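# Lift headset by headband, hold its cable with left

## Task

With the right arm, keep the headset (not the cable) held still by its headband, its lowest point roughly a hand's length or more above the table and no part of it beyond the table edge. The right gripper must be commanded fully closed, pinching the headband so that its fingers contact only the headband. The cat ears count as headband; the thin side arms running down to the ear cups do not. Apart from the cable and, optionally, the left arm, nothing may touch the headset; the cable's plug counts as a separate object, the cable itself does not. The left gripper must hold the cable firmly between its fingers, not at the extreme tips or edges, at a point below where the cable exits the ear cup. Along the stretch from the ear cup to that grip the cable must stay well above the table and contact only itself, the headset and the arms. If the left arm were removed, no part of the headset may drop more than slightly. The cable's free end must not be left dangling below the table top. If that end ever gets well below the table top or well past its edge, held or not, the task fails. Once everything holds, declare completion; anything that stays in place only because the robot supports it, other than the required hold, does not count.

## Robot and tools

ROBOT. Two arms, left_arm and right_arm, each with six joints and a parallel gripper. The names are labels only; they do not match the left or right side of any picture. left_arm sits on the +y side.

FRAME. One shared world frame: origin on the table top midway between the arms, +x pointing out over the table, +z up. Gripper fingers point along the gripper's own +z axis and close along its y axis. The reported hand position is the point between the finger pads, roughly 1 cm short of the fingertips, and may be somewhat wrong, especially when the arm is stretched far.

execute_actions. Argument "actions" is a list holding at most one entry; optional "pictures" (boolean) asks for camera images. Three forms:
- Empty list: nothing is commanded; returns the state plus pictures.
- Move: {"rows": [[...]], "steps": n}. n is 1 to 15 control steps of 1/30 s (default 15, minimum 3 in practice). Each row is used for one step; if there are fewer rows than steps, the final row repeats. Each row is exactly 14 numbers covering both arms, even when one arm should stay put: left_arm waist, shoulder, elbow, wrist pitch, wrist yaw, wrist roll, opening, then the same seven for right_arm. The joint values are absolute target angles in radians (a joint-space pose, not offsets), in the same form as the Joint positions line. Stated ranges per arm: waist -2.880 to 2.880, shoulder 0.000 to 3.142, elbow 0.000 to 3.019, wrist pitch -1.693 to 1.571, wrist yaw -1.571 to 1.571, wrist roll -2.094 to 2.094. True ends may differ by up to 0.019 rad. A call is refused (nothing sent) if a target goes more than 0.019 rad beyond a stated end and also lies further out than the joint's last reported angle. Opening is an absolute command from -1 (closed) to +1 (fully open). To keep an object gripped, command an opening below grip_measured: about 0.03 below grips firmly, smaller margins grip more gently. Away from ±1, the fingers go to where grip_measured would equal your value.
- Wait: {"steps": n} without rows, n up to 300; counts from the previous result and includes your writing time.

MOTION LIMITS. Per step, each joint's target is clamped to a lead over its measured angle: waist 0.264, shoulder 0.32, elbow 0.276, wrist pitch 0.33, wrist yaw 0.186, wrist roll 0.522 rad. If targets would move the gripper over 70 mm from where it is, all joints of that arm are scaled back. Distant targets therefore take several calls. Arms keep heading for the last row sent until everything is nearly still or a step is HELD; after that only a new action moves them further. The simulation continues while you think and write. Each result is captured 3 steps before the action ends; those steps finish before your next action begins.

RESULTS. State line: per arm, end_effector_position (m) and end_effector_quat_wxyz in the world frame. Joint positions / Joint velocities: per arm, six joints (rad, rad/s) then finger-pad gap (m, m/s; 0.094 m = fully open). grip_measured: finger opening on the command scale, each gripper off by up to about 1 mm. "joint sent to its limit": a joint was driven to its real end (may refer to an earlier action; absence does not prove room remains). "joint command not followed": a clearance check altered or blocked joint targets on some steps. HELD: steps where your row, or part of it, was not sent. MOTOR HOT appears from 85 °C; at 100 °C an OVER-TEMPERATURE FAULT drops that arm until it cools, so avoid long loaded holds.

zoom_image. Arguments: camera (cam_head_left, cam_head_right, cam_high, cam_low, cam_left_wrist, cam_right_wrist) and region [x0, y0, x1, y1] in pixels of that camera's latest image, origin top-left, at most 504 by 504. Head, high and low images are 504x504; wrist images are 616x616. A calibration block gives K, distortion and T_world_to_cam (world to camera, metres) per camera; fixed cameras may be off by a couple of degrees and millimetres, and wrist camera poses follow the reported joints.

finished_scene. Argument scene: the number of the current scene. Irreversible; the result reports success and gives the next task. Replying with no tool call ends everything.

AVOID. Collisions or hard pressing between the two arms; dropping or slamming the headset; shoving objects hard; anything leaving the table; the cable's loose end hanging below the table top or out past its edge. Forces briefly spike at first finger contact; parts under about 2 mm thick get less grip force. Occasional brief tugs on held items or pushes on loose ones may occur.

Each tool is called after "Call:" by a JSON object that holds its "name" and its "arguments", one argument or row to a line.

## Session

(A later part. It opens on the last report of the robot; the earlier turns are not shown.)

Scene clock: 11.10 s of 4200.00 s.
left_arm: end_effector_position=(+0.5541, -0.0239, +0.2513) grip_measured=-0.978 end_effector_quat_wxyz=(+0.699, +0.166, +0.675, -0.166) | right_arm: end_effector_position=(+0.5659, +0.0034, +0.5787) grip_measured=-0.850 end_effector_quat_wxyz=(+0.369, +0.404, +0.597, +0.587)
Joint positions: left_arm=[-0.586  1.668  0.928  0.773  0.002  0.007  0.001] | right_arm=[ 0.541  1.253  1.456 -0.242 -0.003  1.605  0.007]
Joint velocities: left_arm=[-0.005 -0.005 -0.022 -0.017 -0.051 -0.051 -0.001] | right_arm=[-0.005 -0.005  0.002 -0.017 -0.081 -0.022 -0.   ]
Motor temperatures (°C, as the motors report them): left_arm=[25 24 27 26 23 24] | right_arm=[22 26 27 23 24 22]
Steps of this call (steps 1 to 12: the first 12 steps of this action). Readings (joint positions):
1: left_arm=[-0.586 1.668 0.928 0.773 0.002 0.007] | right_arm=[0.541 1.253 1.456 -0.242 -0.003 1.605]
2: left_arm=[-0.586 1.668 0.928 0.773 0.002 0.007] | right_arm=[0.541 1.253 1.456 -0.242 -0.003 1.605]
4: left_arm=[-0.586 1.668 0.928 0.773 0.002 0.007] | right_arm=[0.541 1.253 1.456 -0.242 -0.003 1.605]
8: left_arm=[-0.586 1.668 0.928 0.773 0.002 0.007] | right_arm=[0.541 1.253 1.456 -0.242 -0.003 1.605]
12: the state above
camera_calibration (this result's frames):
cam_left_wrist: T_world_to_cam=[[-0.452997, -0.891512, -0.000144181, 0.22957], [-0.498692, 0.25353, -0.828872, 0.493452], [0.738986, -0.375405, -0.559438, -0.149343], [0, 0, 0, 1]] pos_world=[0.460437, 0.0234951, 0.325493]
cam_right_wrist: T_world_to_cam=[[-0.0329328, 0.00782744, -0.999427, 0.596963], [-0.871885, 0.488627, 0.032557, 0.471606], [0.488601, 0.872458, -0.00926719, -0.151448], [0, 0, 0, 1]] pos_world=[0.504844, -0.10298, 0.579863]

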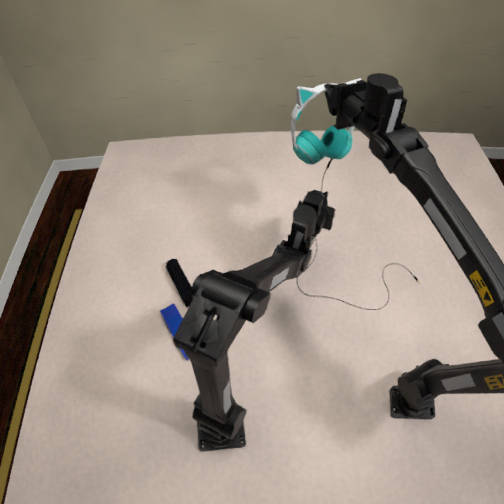

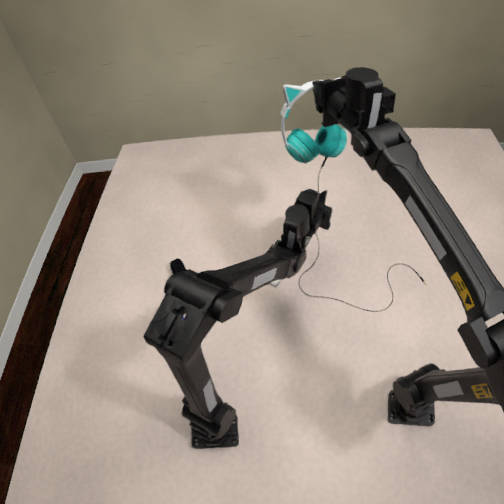

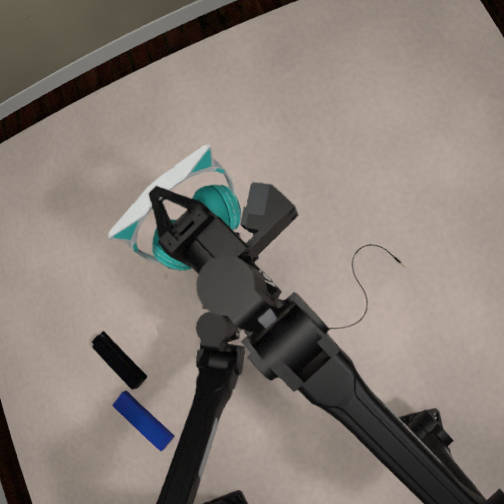

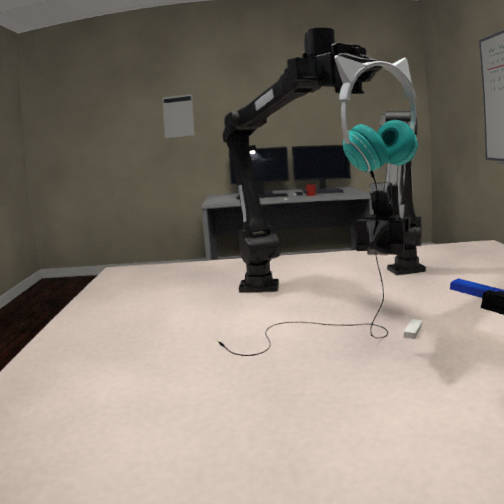

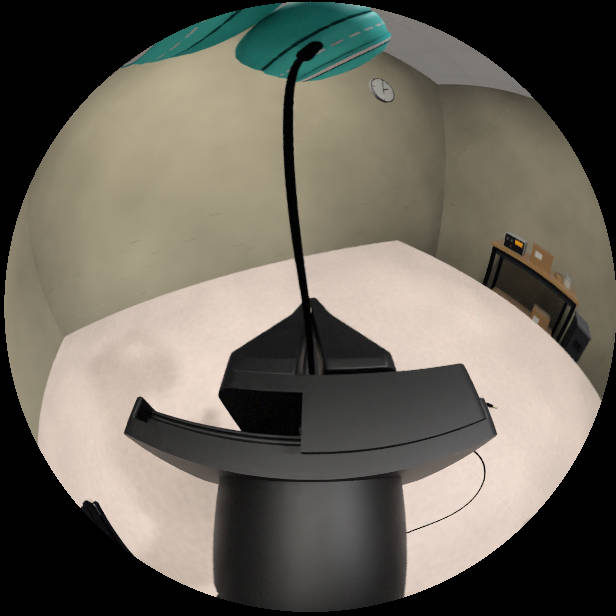

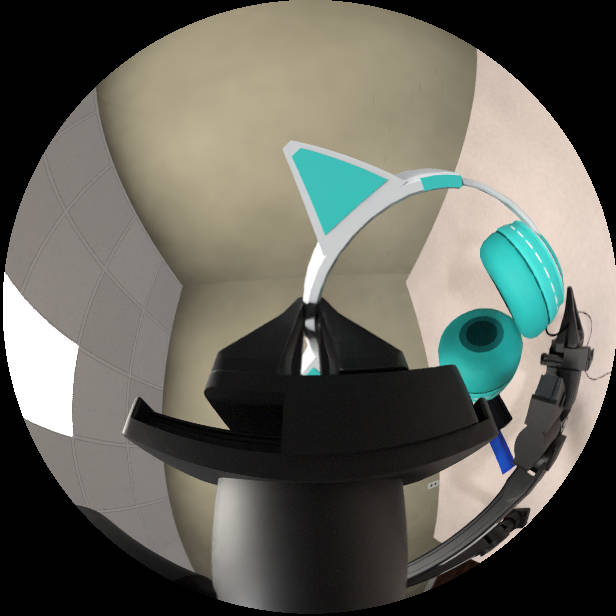

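Too deep; back off ~3 cm.

Call:
{"name": "execute_actions", "arguments": {
  "actions": [
    {"rows":[[-0.575,1.68,0.95,0.77,0,0,-0.4,0.55,1.24,1.5,-0.2,0,1.62,-1],[-0.575,1.68,0.95,0.77,0,0,-0.4,0.55,1.24,1.5,-0.2,0,1.62,-1],[-0.575,1.68,0.95,0.77,0,0,-0.4,0.55,1.24,1.5,-0.2,0,1.62,-1],[-0.575,1.68,0.95,0.77,0,0,-0.4,0.55,1.24,1.5,-0.2,0,1.62,-1],[-0.57,1.63,0.9,0.77,0,0,-0.4,0.55,1.24,1.5,-0.2,0,1.62,-1],[-0.57,1.6,0.87,0.77,0,0,-0.4,0.55,1.24,1.5,-0.2,0,1.62,-1],[-0.57,1.575,0.85,0.77,0,0,-0.4,0.55,1.24,1.5,-0.2,0,1.62,-1]]}
  ]
}}

Call:
{"name": "execute_actions", "arguments": {
  "actions": [
    {"steps":12}
  ]
}}

Call:
{"name": "execute_actions", "arguments": {
  "actions": [
    {"rows":[[-0.57,1.575,0.85,0.77,0,0,-1,0.55,1.24,1.5,-0.2,0,1.62,-1]]}
  ],
  "pictures": true
}}

Call:
{"name": "zoom_image", "arguments": {
  "camera": "cam_left_wrist",
  "region": [260,270,370,380]
}}

Call:
{"name": "zoom_image", "arguments": {
  "camera": "cam_right_wrist",
  "region": [516,280,616,380]
}}

Scene clock: 11.80 s of 4200.00 s.
left_arm: end_effector_position=(+0.5260, -0.0064, +0.2632) grip_measured=-0.402 end_effector_quat_wxyz=(+0.702, +0.164, +0.673, -0.165) | right_arm: end_effector_position=(+0.5659, +0.0034, +0.5787) grip_measured=-0.850 end_effector_quat_wxyz=(+0.369, +0.404, +0.597, +0.587)
Joint positions: left_arm=[-0.581  1.575  0.842  0.773  0.002  0.007  0.028] | right_arm=[ 0.541  1.253  1.456 -0.242 -0.003  1.605  0.007]
Joint velocities: left_arm=[ 0.005 -0.181 -0.012 -0.007 -0.022  0.007 -0.001] | right_arm=[-0.015 -0.024 -0.002 -0.007 -0.007  0.081 -0.001]
Motor temperatures (°C, as the motors report them): left_arm=[25 24 27 26 23 24] | right_arm=[22 26 28 23 24 22]
Steps of this call (steps 1 to 3: the last 3 steps of your previous action; steps 4 to 9: the robot went on to your last target; steps 10 to 21: the first 12 steps of this action). Readings (joint positions):
10: left_arm=[-0.586 1.668 0.928 0.773 0.002 0.007] | right_arm=[0.541 1.253 1.456 -0.242 -0.003 1.605]
11: left_arm=[-0.586 1.668 0.928 0.773 0.002 0.007] | right_arm=[0.541 1.253 1.456 -0.242 -0.003 1.605]
13: left_arm=[-0.586 1.668 0.928 0.773 0.002 0.007] | right_arm=[0.541 1.253 1.456 -0.242 -0.003 1.605]
17: left_arm=[-0.584 1.628 0.878 0.773 0.002 0.007] | right_arm=[0.541 1.253 1.456 -0.242 -0.003 1.605]
21: the state above

Scene clock: 12.20 s of 4200.00 s.
left_arm: end_effector_position=(+0.5248, -0.0055, +0.2694) grip_measured=-0.402 end_effector_quat_wxyz=(+0.705, +0.163, +0.669, -0.166) | right_arm: end_effector_position=(+0.5659, +0.0034, +0.5787) grip_measured=-0.850 end_effector_quat_wxyz=(+0.369, +0.404, +0.597, +0.587)
Joint positions: left_arm=[-0.581  1.564  0.842  0.773  0.002  0.007  0.028] | right_arm=[ 0.541  1.253  1.456 -0.242 -0.003  1.605  0.007]
Joint velocities: left_arm=[-0.005 -0.015 -0.007 -0.027  0.022  0.007  0.001] | right_arm=[-0.005 -0.005  0.022 -0.012 -0.007  0.022 -0.001]
Motor temperatures (°C, as the motors report them): left_arm=[25 24 27 26 23 24] | right_arm=[22 26 28 23 24 22]
Kept back: nothing.
Steps of this call (steps 1 to 3: the last 3 steps of your previous action; steps 4 to 12: the robot went on to your last target). Readings (joint positions):
1: left_arm=[-0.581 1.569 0.842 0.773 0.002 0.007] | right_arm=[0.541 1.253 1.456 -0.242 -0.003 1.605]
2: left_arm=[-0.581 1.565 0.842 0.773 0.002 0.007] | right_arm=[0.541 1.253 1.456 -0.242 -0.003 1.605]
4: left_arm=[-0.581 1.564 0.842 0.773 0.002 0.007] | right_arm=[0.541 1.253 1.456 -0.242 -0.003 1.605]
8: left_arm=[-0.581 1.564 0.842 0.773 0.002 0.007] | right_arm=[0.541 1.253 1.456 -0.242 -0.003 1.605]
12: the state above

Scene clock: 12.60 s of 4200.00 s.
left_arm: end_effector_position=(+0.5248, -0.0055, +0.2694) grip_measured=-0.966 end_effector_quat_wxyz=(+0.705, +0.163, +0.669, -0.166) | right_arm: end_effector_position=(+0.5659, +0.0034, +0.5787) grip_measured=-0.850 end_effector_quat_wxyz=(+0.369, +0.404, +0.597, +0.587)
Joint positions: left_arm=[-0.581  1.564  0.842  0.773  0.002  0.007  0.002] | right_arm=[ 0.541  1.253  1.456 -0.242 -0.003  1.605  0.007]
Joint velocities: left_arm=[ 0.005 -0.015  0.012 -0.017 -0.066 -0.007 -0.001] | right_arm=[-0.005  0.005 -0.007 -0.017 -0.095 -0.007  0.   ]
Motor temperatures (°C, as the motors report them): left_arm=[25 24 27 26 23 24] | right_arm=[22 26 28 23 24 22]
Steps of this call (steps 1 to 12: the first 12 steps of this action). Readings (joint positions):
1: left_arm=[-0.581 1.564 0.842 0.773 0.002 0.007] | right_arm=[0.541 1.253 1.456 -0.242 -0.003 1.605]
2: left_arm=[-0.581 1.564 0.842 0.773 0.002 0.007] | right_arm=[0.541 1.253 1.456 -0.242 -0.003 1.605]
4: left_arm=[-0.581 1.564 0.842 0.773 0.002 0.007] | right_arm=[0.541 1.253 1.456 -0.242 -0.003 1.605]
8: left_arm=[-0.581 1.564 0.842 0.773 0.002 0.007] | right_arm=[0.541 1.253 1.456 -0.242 -0.003 1.605]
12: the state above
camera_calibration (this result's frames):
cam_left_wrist: T_world_to_cam=[[-0.448568, -0.893748, -0.000100813, 0.230382], [-0.486883, 0.244459, -0.838561, 0.485519], [0.749487, -0.376103, -0.544808, -0.120108], [0, 0, 0, 1]] pos_world=[0.429753, 0.0420407, 0.341725]
cam_right_wrist: T_world_to_cam=[[-0.0329328, 0.00782744, -0.999427, 0.596963], [-0.871885, 0.488627, 0.032557, 0.471606], [0.488601, 0.872458, -0.00926719, -0.151448], [0, 0, 0, 1]] pos_world=[0.504844, -0.10298, 0.579863]

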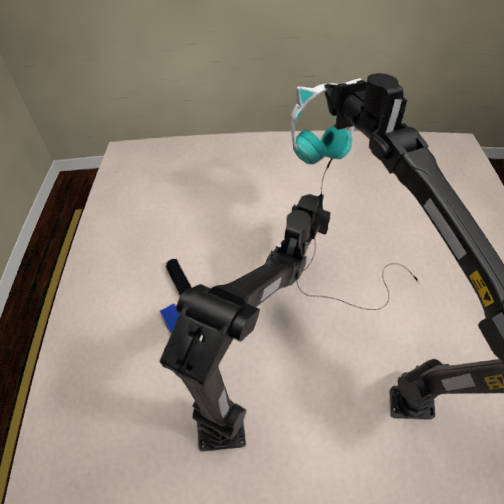

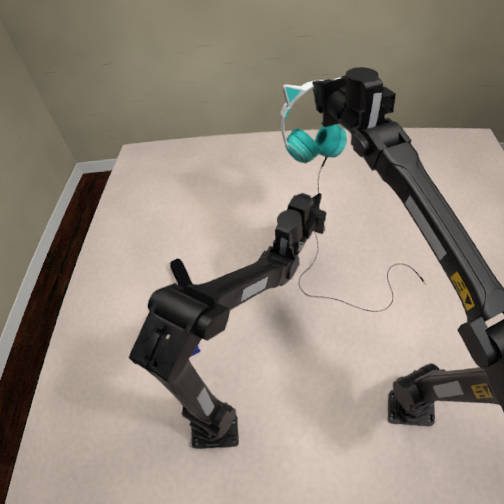

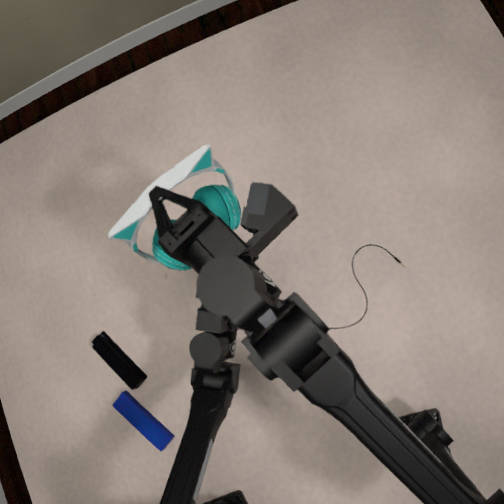

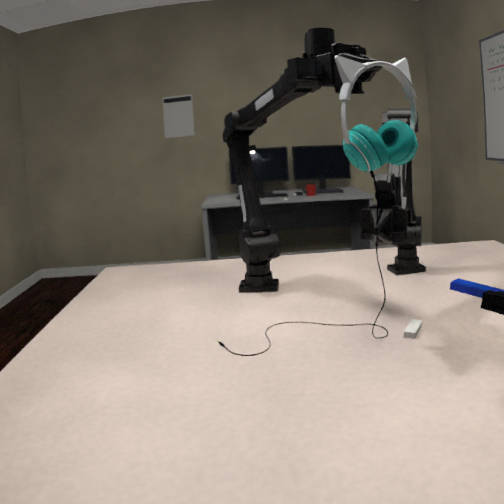

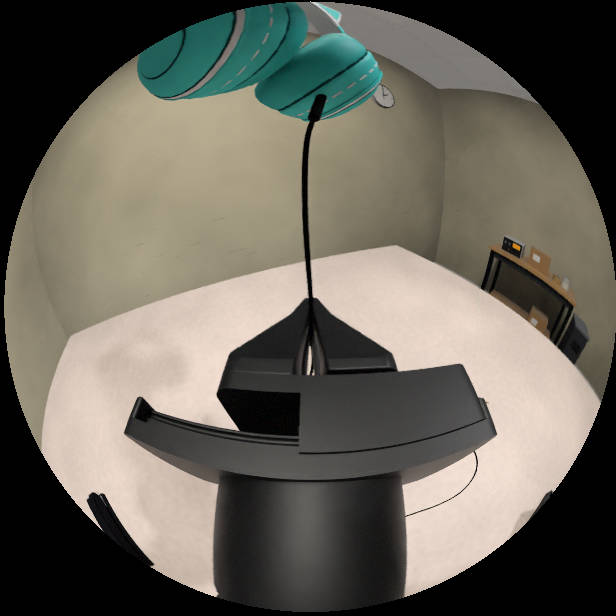

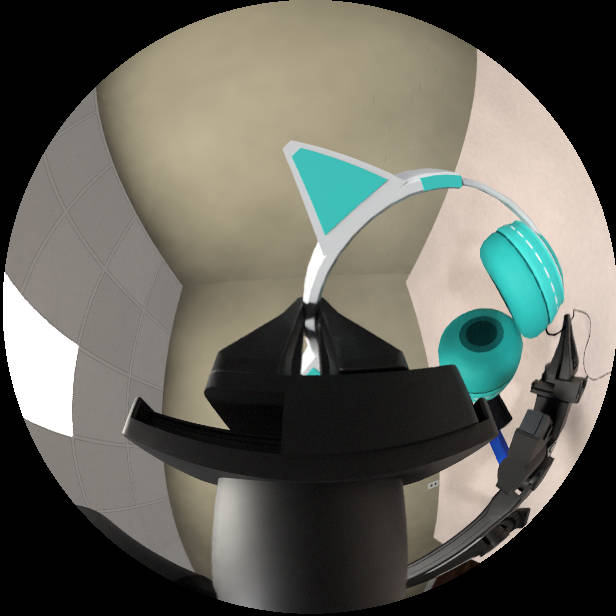

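Region (260, 270, 370, 380) of cam_left_wrist's 616x616 image, scaled by 4.582, with more detail than that image has.

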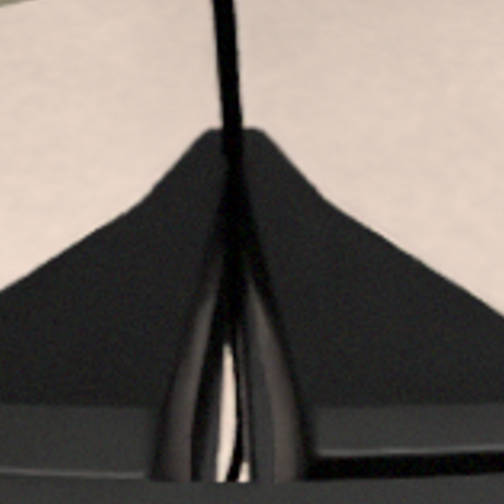

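Region (516, 280, 616, 380) of cam_right_wrist's 616x616 image, scaled by 5.040, with more detail than that image has.

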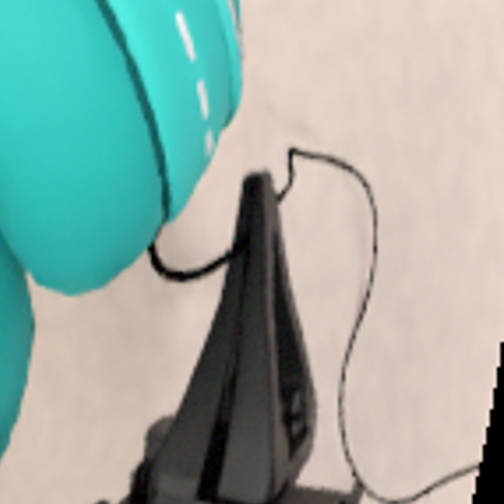

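Call:
{"name": "execute_actions", "arguments": {
  "actions": [
    {"rows":[[-0.57,1.575,0.85,0.77,0,0,-0.7,0.55,1.24,1.5,-0.2,0,1.62,-1],[-0.57,1.575,0.85,0.77,0,0,-0.7,0.55,1.24,1.5,-0.2,0,1.62,-1],[-0.57,1.575,0.85,0.77,0,0,-0.7,0.55,1.24,1.5,-0.2,0,1.62,-1],[-0.57,1.575,0.85,0.77,0,0,-0.7,0.55,1.24,1.5,-0.2,0,1.62,-1],[-0.57,1.605,0.885,0.77,0,0,-0.7,0.55,1.24,1.5,-0.2,0,1.62,-1]]}
  ]
}}

Call:
{"name": "execute_actions", "arguments": {
  "actions": [
    {"rows":[[-0.57,1.605,0.885,0.77,0,0,-1,0.55,1.24,1.5,-0.2,0,1.62,-1]]}
  ],
  "pictures": true
}}

Call:
{"name": "zoom_image", "arguments": {
  "camera": "cam_right_wrist",
  "region": [516,280,616,380]
}}

Scene clock: 13.20 s of 4200.00 s.
left_arm: end_effector_position=(+0.5284, -0.0073, +0.2544) grip_measured=-0.702 end_effector_quat_wxyz=(+0.697, +0.165, +0.678, -0.164) | right_arm: end_effector_position=(+0.5659, +0.0034, +0.5787) grip_measured=-0.850 end_effector_quat_wxyz=(+0.369, +0.404, +0.597, +0.587)
Joint positions: left_arm=[-0.581  1.591  0.844  0.773  0.002  0.007  0.014] | right_arm=[ 0.541  1.253  1.456 -0.242 -0.003  1.605  0.007]
Joint velocities: left_arm=[-0.005  0.054 -0.017 -0.007  0.066 -0.007  0.001] | right_arm=[-0.005 -0.005 -0.022  0.007 -0.007 -0.066 -0.001]
Motor temperatures (°C, as the motors report them): left_arm=[25 24 27 26 23 24] | right_arm=[22 26 28 23 24 22]
Steps of this call (steps 1 to 3: the last 3 steps of your previous action; steps 4 to 6: the robot went on to your last target; steps 7 to 18: the first 12 steps of this action). Readings (joint positions):
7: left_arm=[-0.581 1.564 0.842 0.773 0.002 0.007] | right_arm=[0.541 1.253 1.456 -0.242 -0.003 1.605]
8: left_arm=[-0.581 1.564 0.842 0.773 0.002 0.007] | right_arm=[0.541 1.253 1.456 -0.242 -0.003 1.605]
10: left_arm=[-0.581 1.564 0.842 0.773 0.002 0.007] | right_arm=[0.541 1.253 1.456 -0.242 -0.003 1.605]
14: left_arm=[-0.581 1.576 0.844 0.773 0.002 0.007] | right_arm=[0.541 1.253 1.456 -0.242 -0.003 1.605]
18: the state above

Scene clock: 13.70 s of 4200.00 s.
left_arm: end_effector_position=(+0.5286, -0.0074, +0.2530) grip_measured=-0.965 end_effector_quat_wxyz=(+0.696, +0.165, +0.679, -0.164) | right_arm: end_effector_position=(+0.5659, +0.0034, +0.5787) grip_measured=-0.850 end_effector_quat_wxyz=(+0.369, +0.404, +0.597, +0.587)
Joint positions: left_arm=[-0.581  1.593  0.844  0.773  0.002  0.007  0.002] | right_arm=[ 0.541  1.253  1.456 -0.242 -0.003  1.605  0.007]
Joint velocities: left_arm=[ 0.024 -0.024  0.012 -0.002  0.051 -0.022  0.   ] | right_arm=[-0.005 -0.005  0.007  0.012  0.007 -0.007  0.   ]
Motor temperatures (°C, as the motors report them): left_arm=[25 24 27 26 23 24] | right_arm=[22 26 28 23 24 22]
Steps of this call (steps 1 to 3: the last 3 steps of your previous action; steps 4 to 15: the first 12 steps of this action). Readings (joint positions):
4: left_arm=[-0.581 1.593 0.844 0.773 0.002 0.007] | right_arm=[0.541 1.253 1.456 -0.242 -0.003 1.605]
5: left_arm=[-0.581 1.593 0.844 0.773 0.002 0.007] | right_arm=[0.541 1.253 1.456 -0.242 -0.003 1.605]
7: left_arm=[-0.581 1.593 0.844 0.773 0.002 0.007] | right_arm=[0.541 1.253 1.456 -0.242 -0.003 1.605]
11: left_arm=[-0.581 1.593 0.844 0.773 0.002 0.007] | right_arm=[0.541 1.253 1.456 -0.242 -0.003 1.605]
15: the state above
camera_calibration (this result's frames):
cam_left_wrist: T_world_to_cam=[[-0.448572, -0.893747, -0.000167733, 0.230388], [-0.506976, 0.254606, -0.823499, 0.480989], [0.736042, -0.369313, -0.567318, -0.119753], [0, 0, 0, 1]] pos_world=[0.435339, 0.0392197, 0.328195]
cam_right_wrist: T_world_to_cam=[[-0.0329328, 0.00782744, -0.999427, 0.596963], [-0.871885, 0.488627, 0.032557, 0.471606], [0.488601, 0.872458, -0.00926719, -0.151448], [0, 0, 0, 1]] pos_world=[0.504844, -0.10298, 0.579863]

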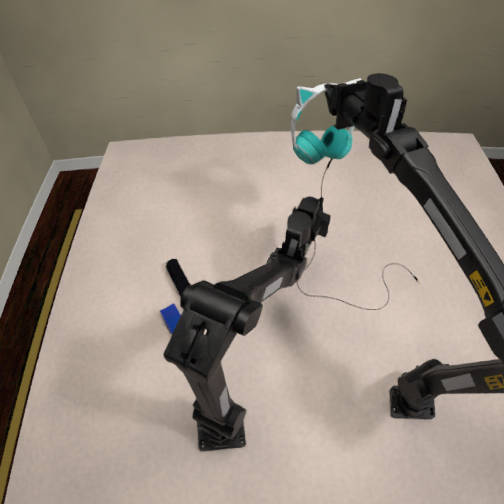

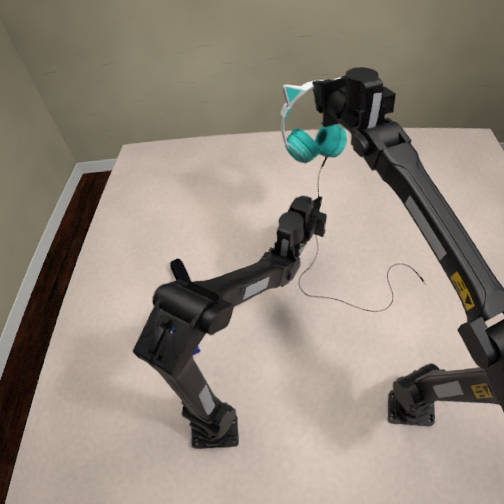

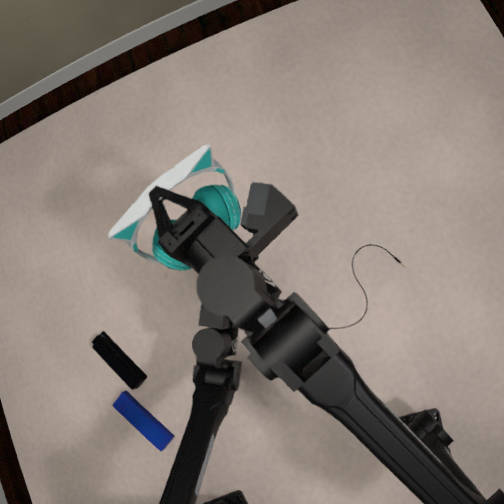

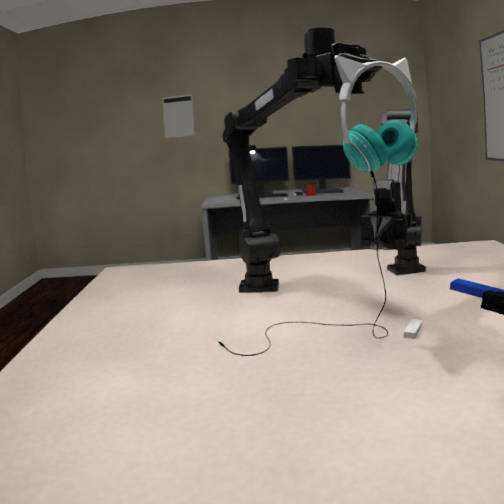

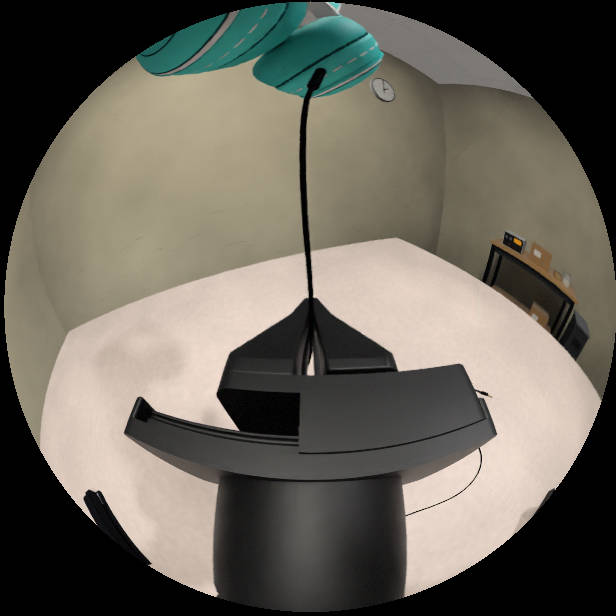

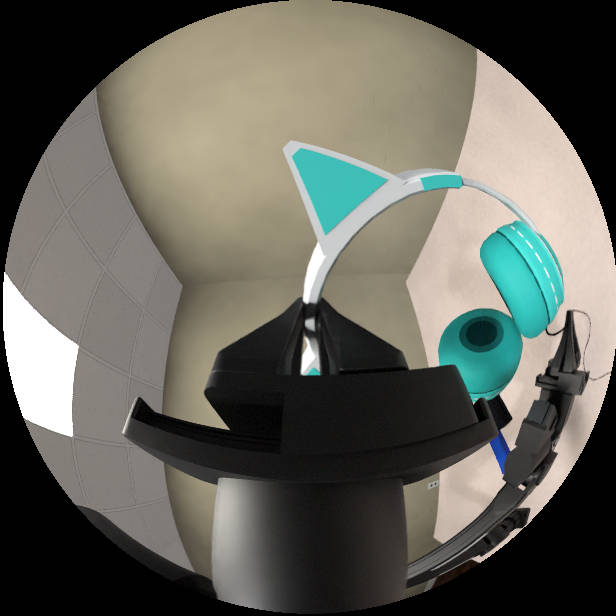

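Region (516, 280, 616, 380) of cam_right_wrist's 616x616 image, scaled by 5.040, with more detail than that image has.

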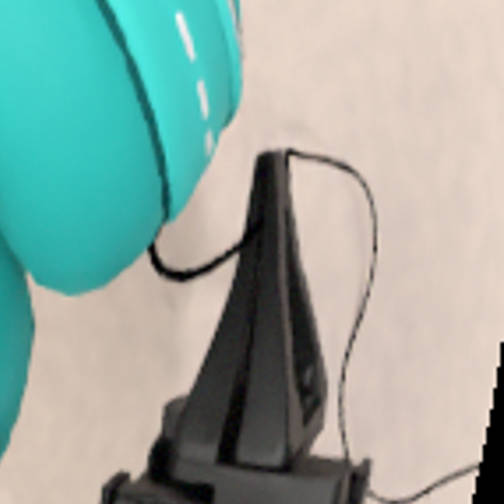

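Call:
{"name": "finished_scene", "arguments": {
  "scene": 2
}}

The scene is finished: the task was done.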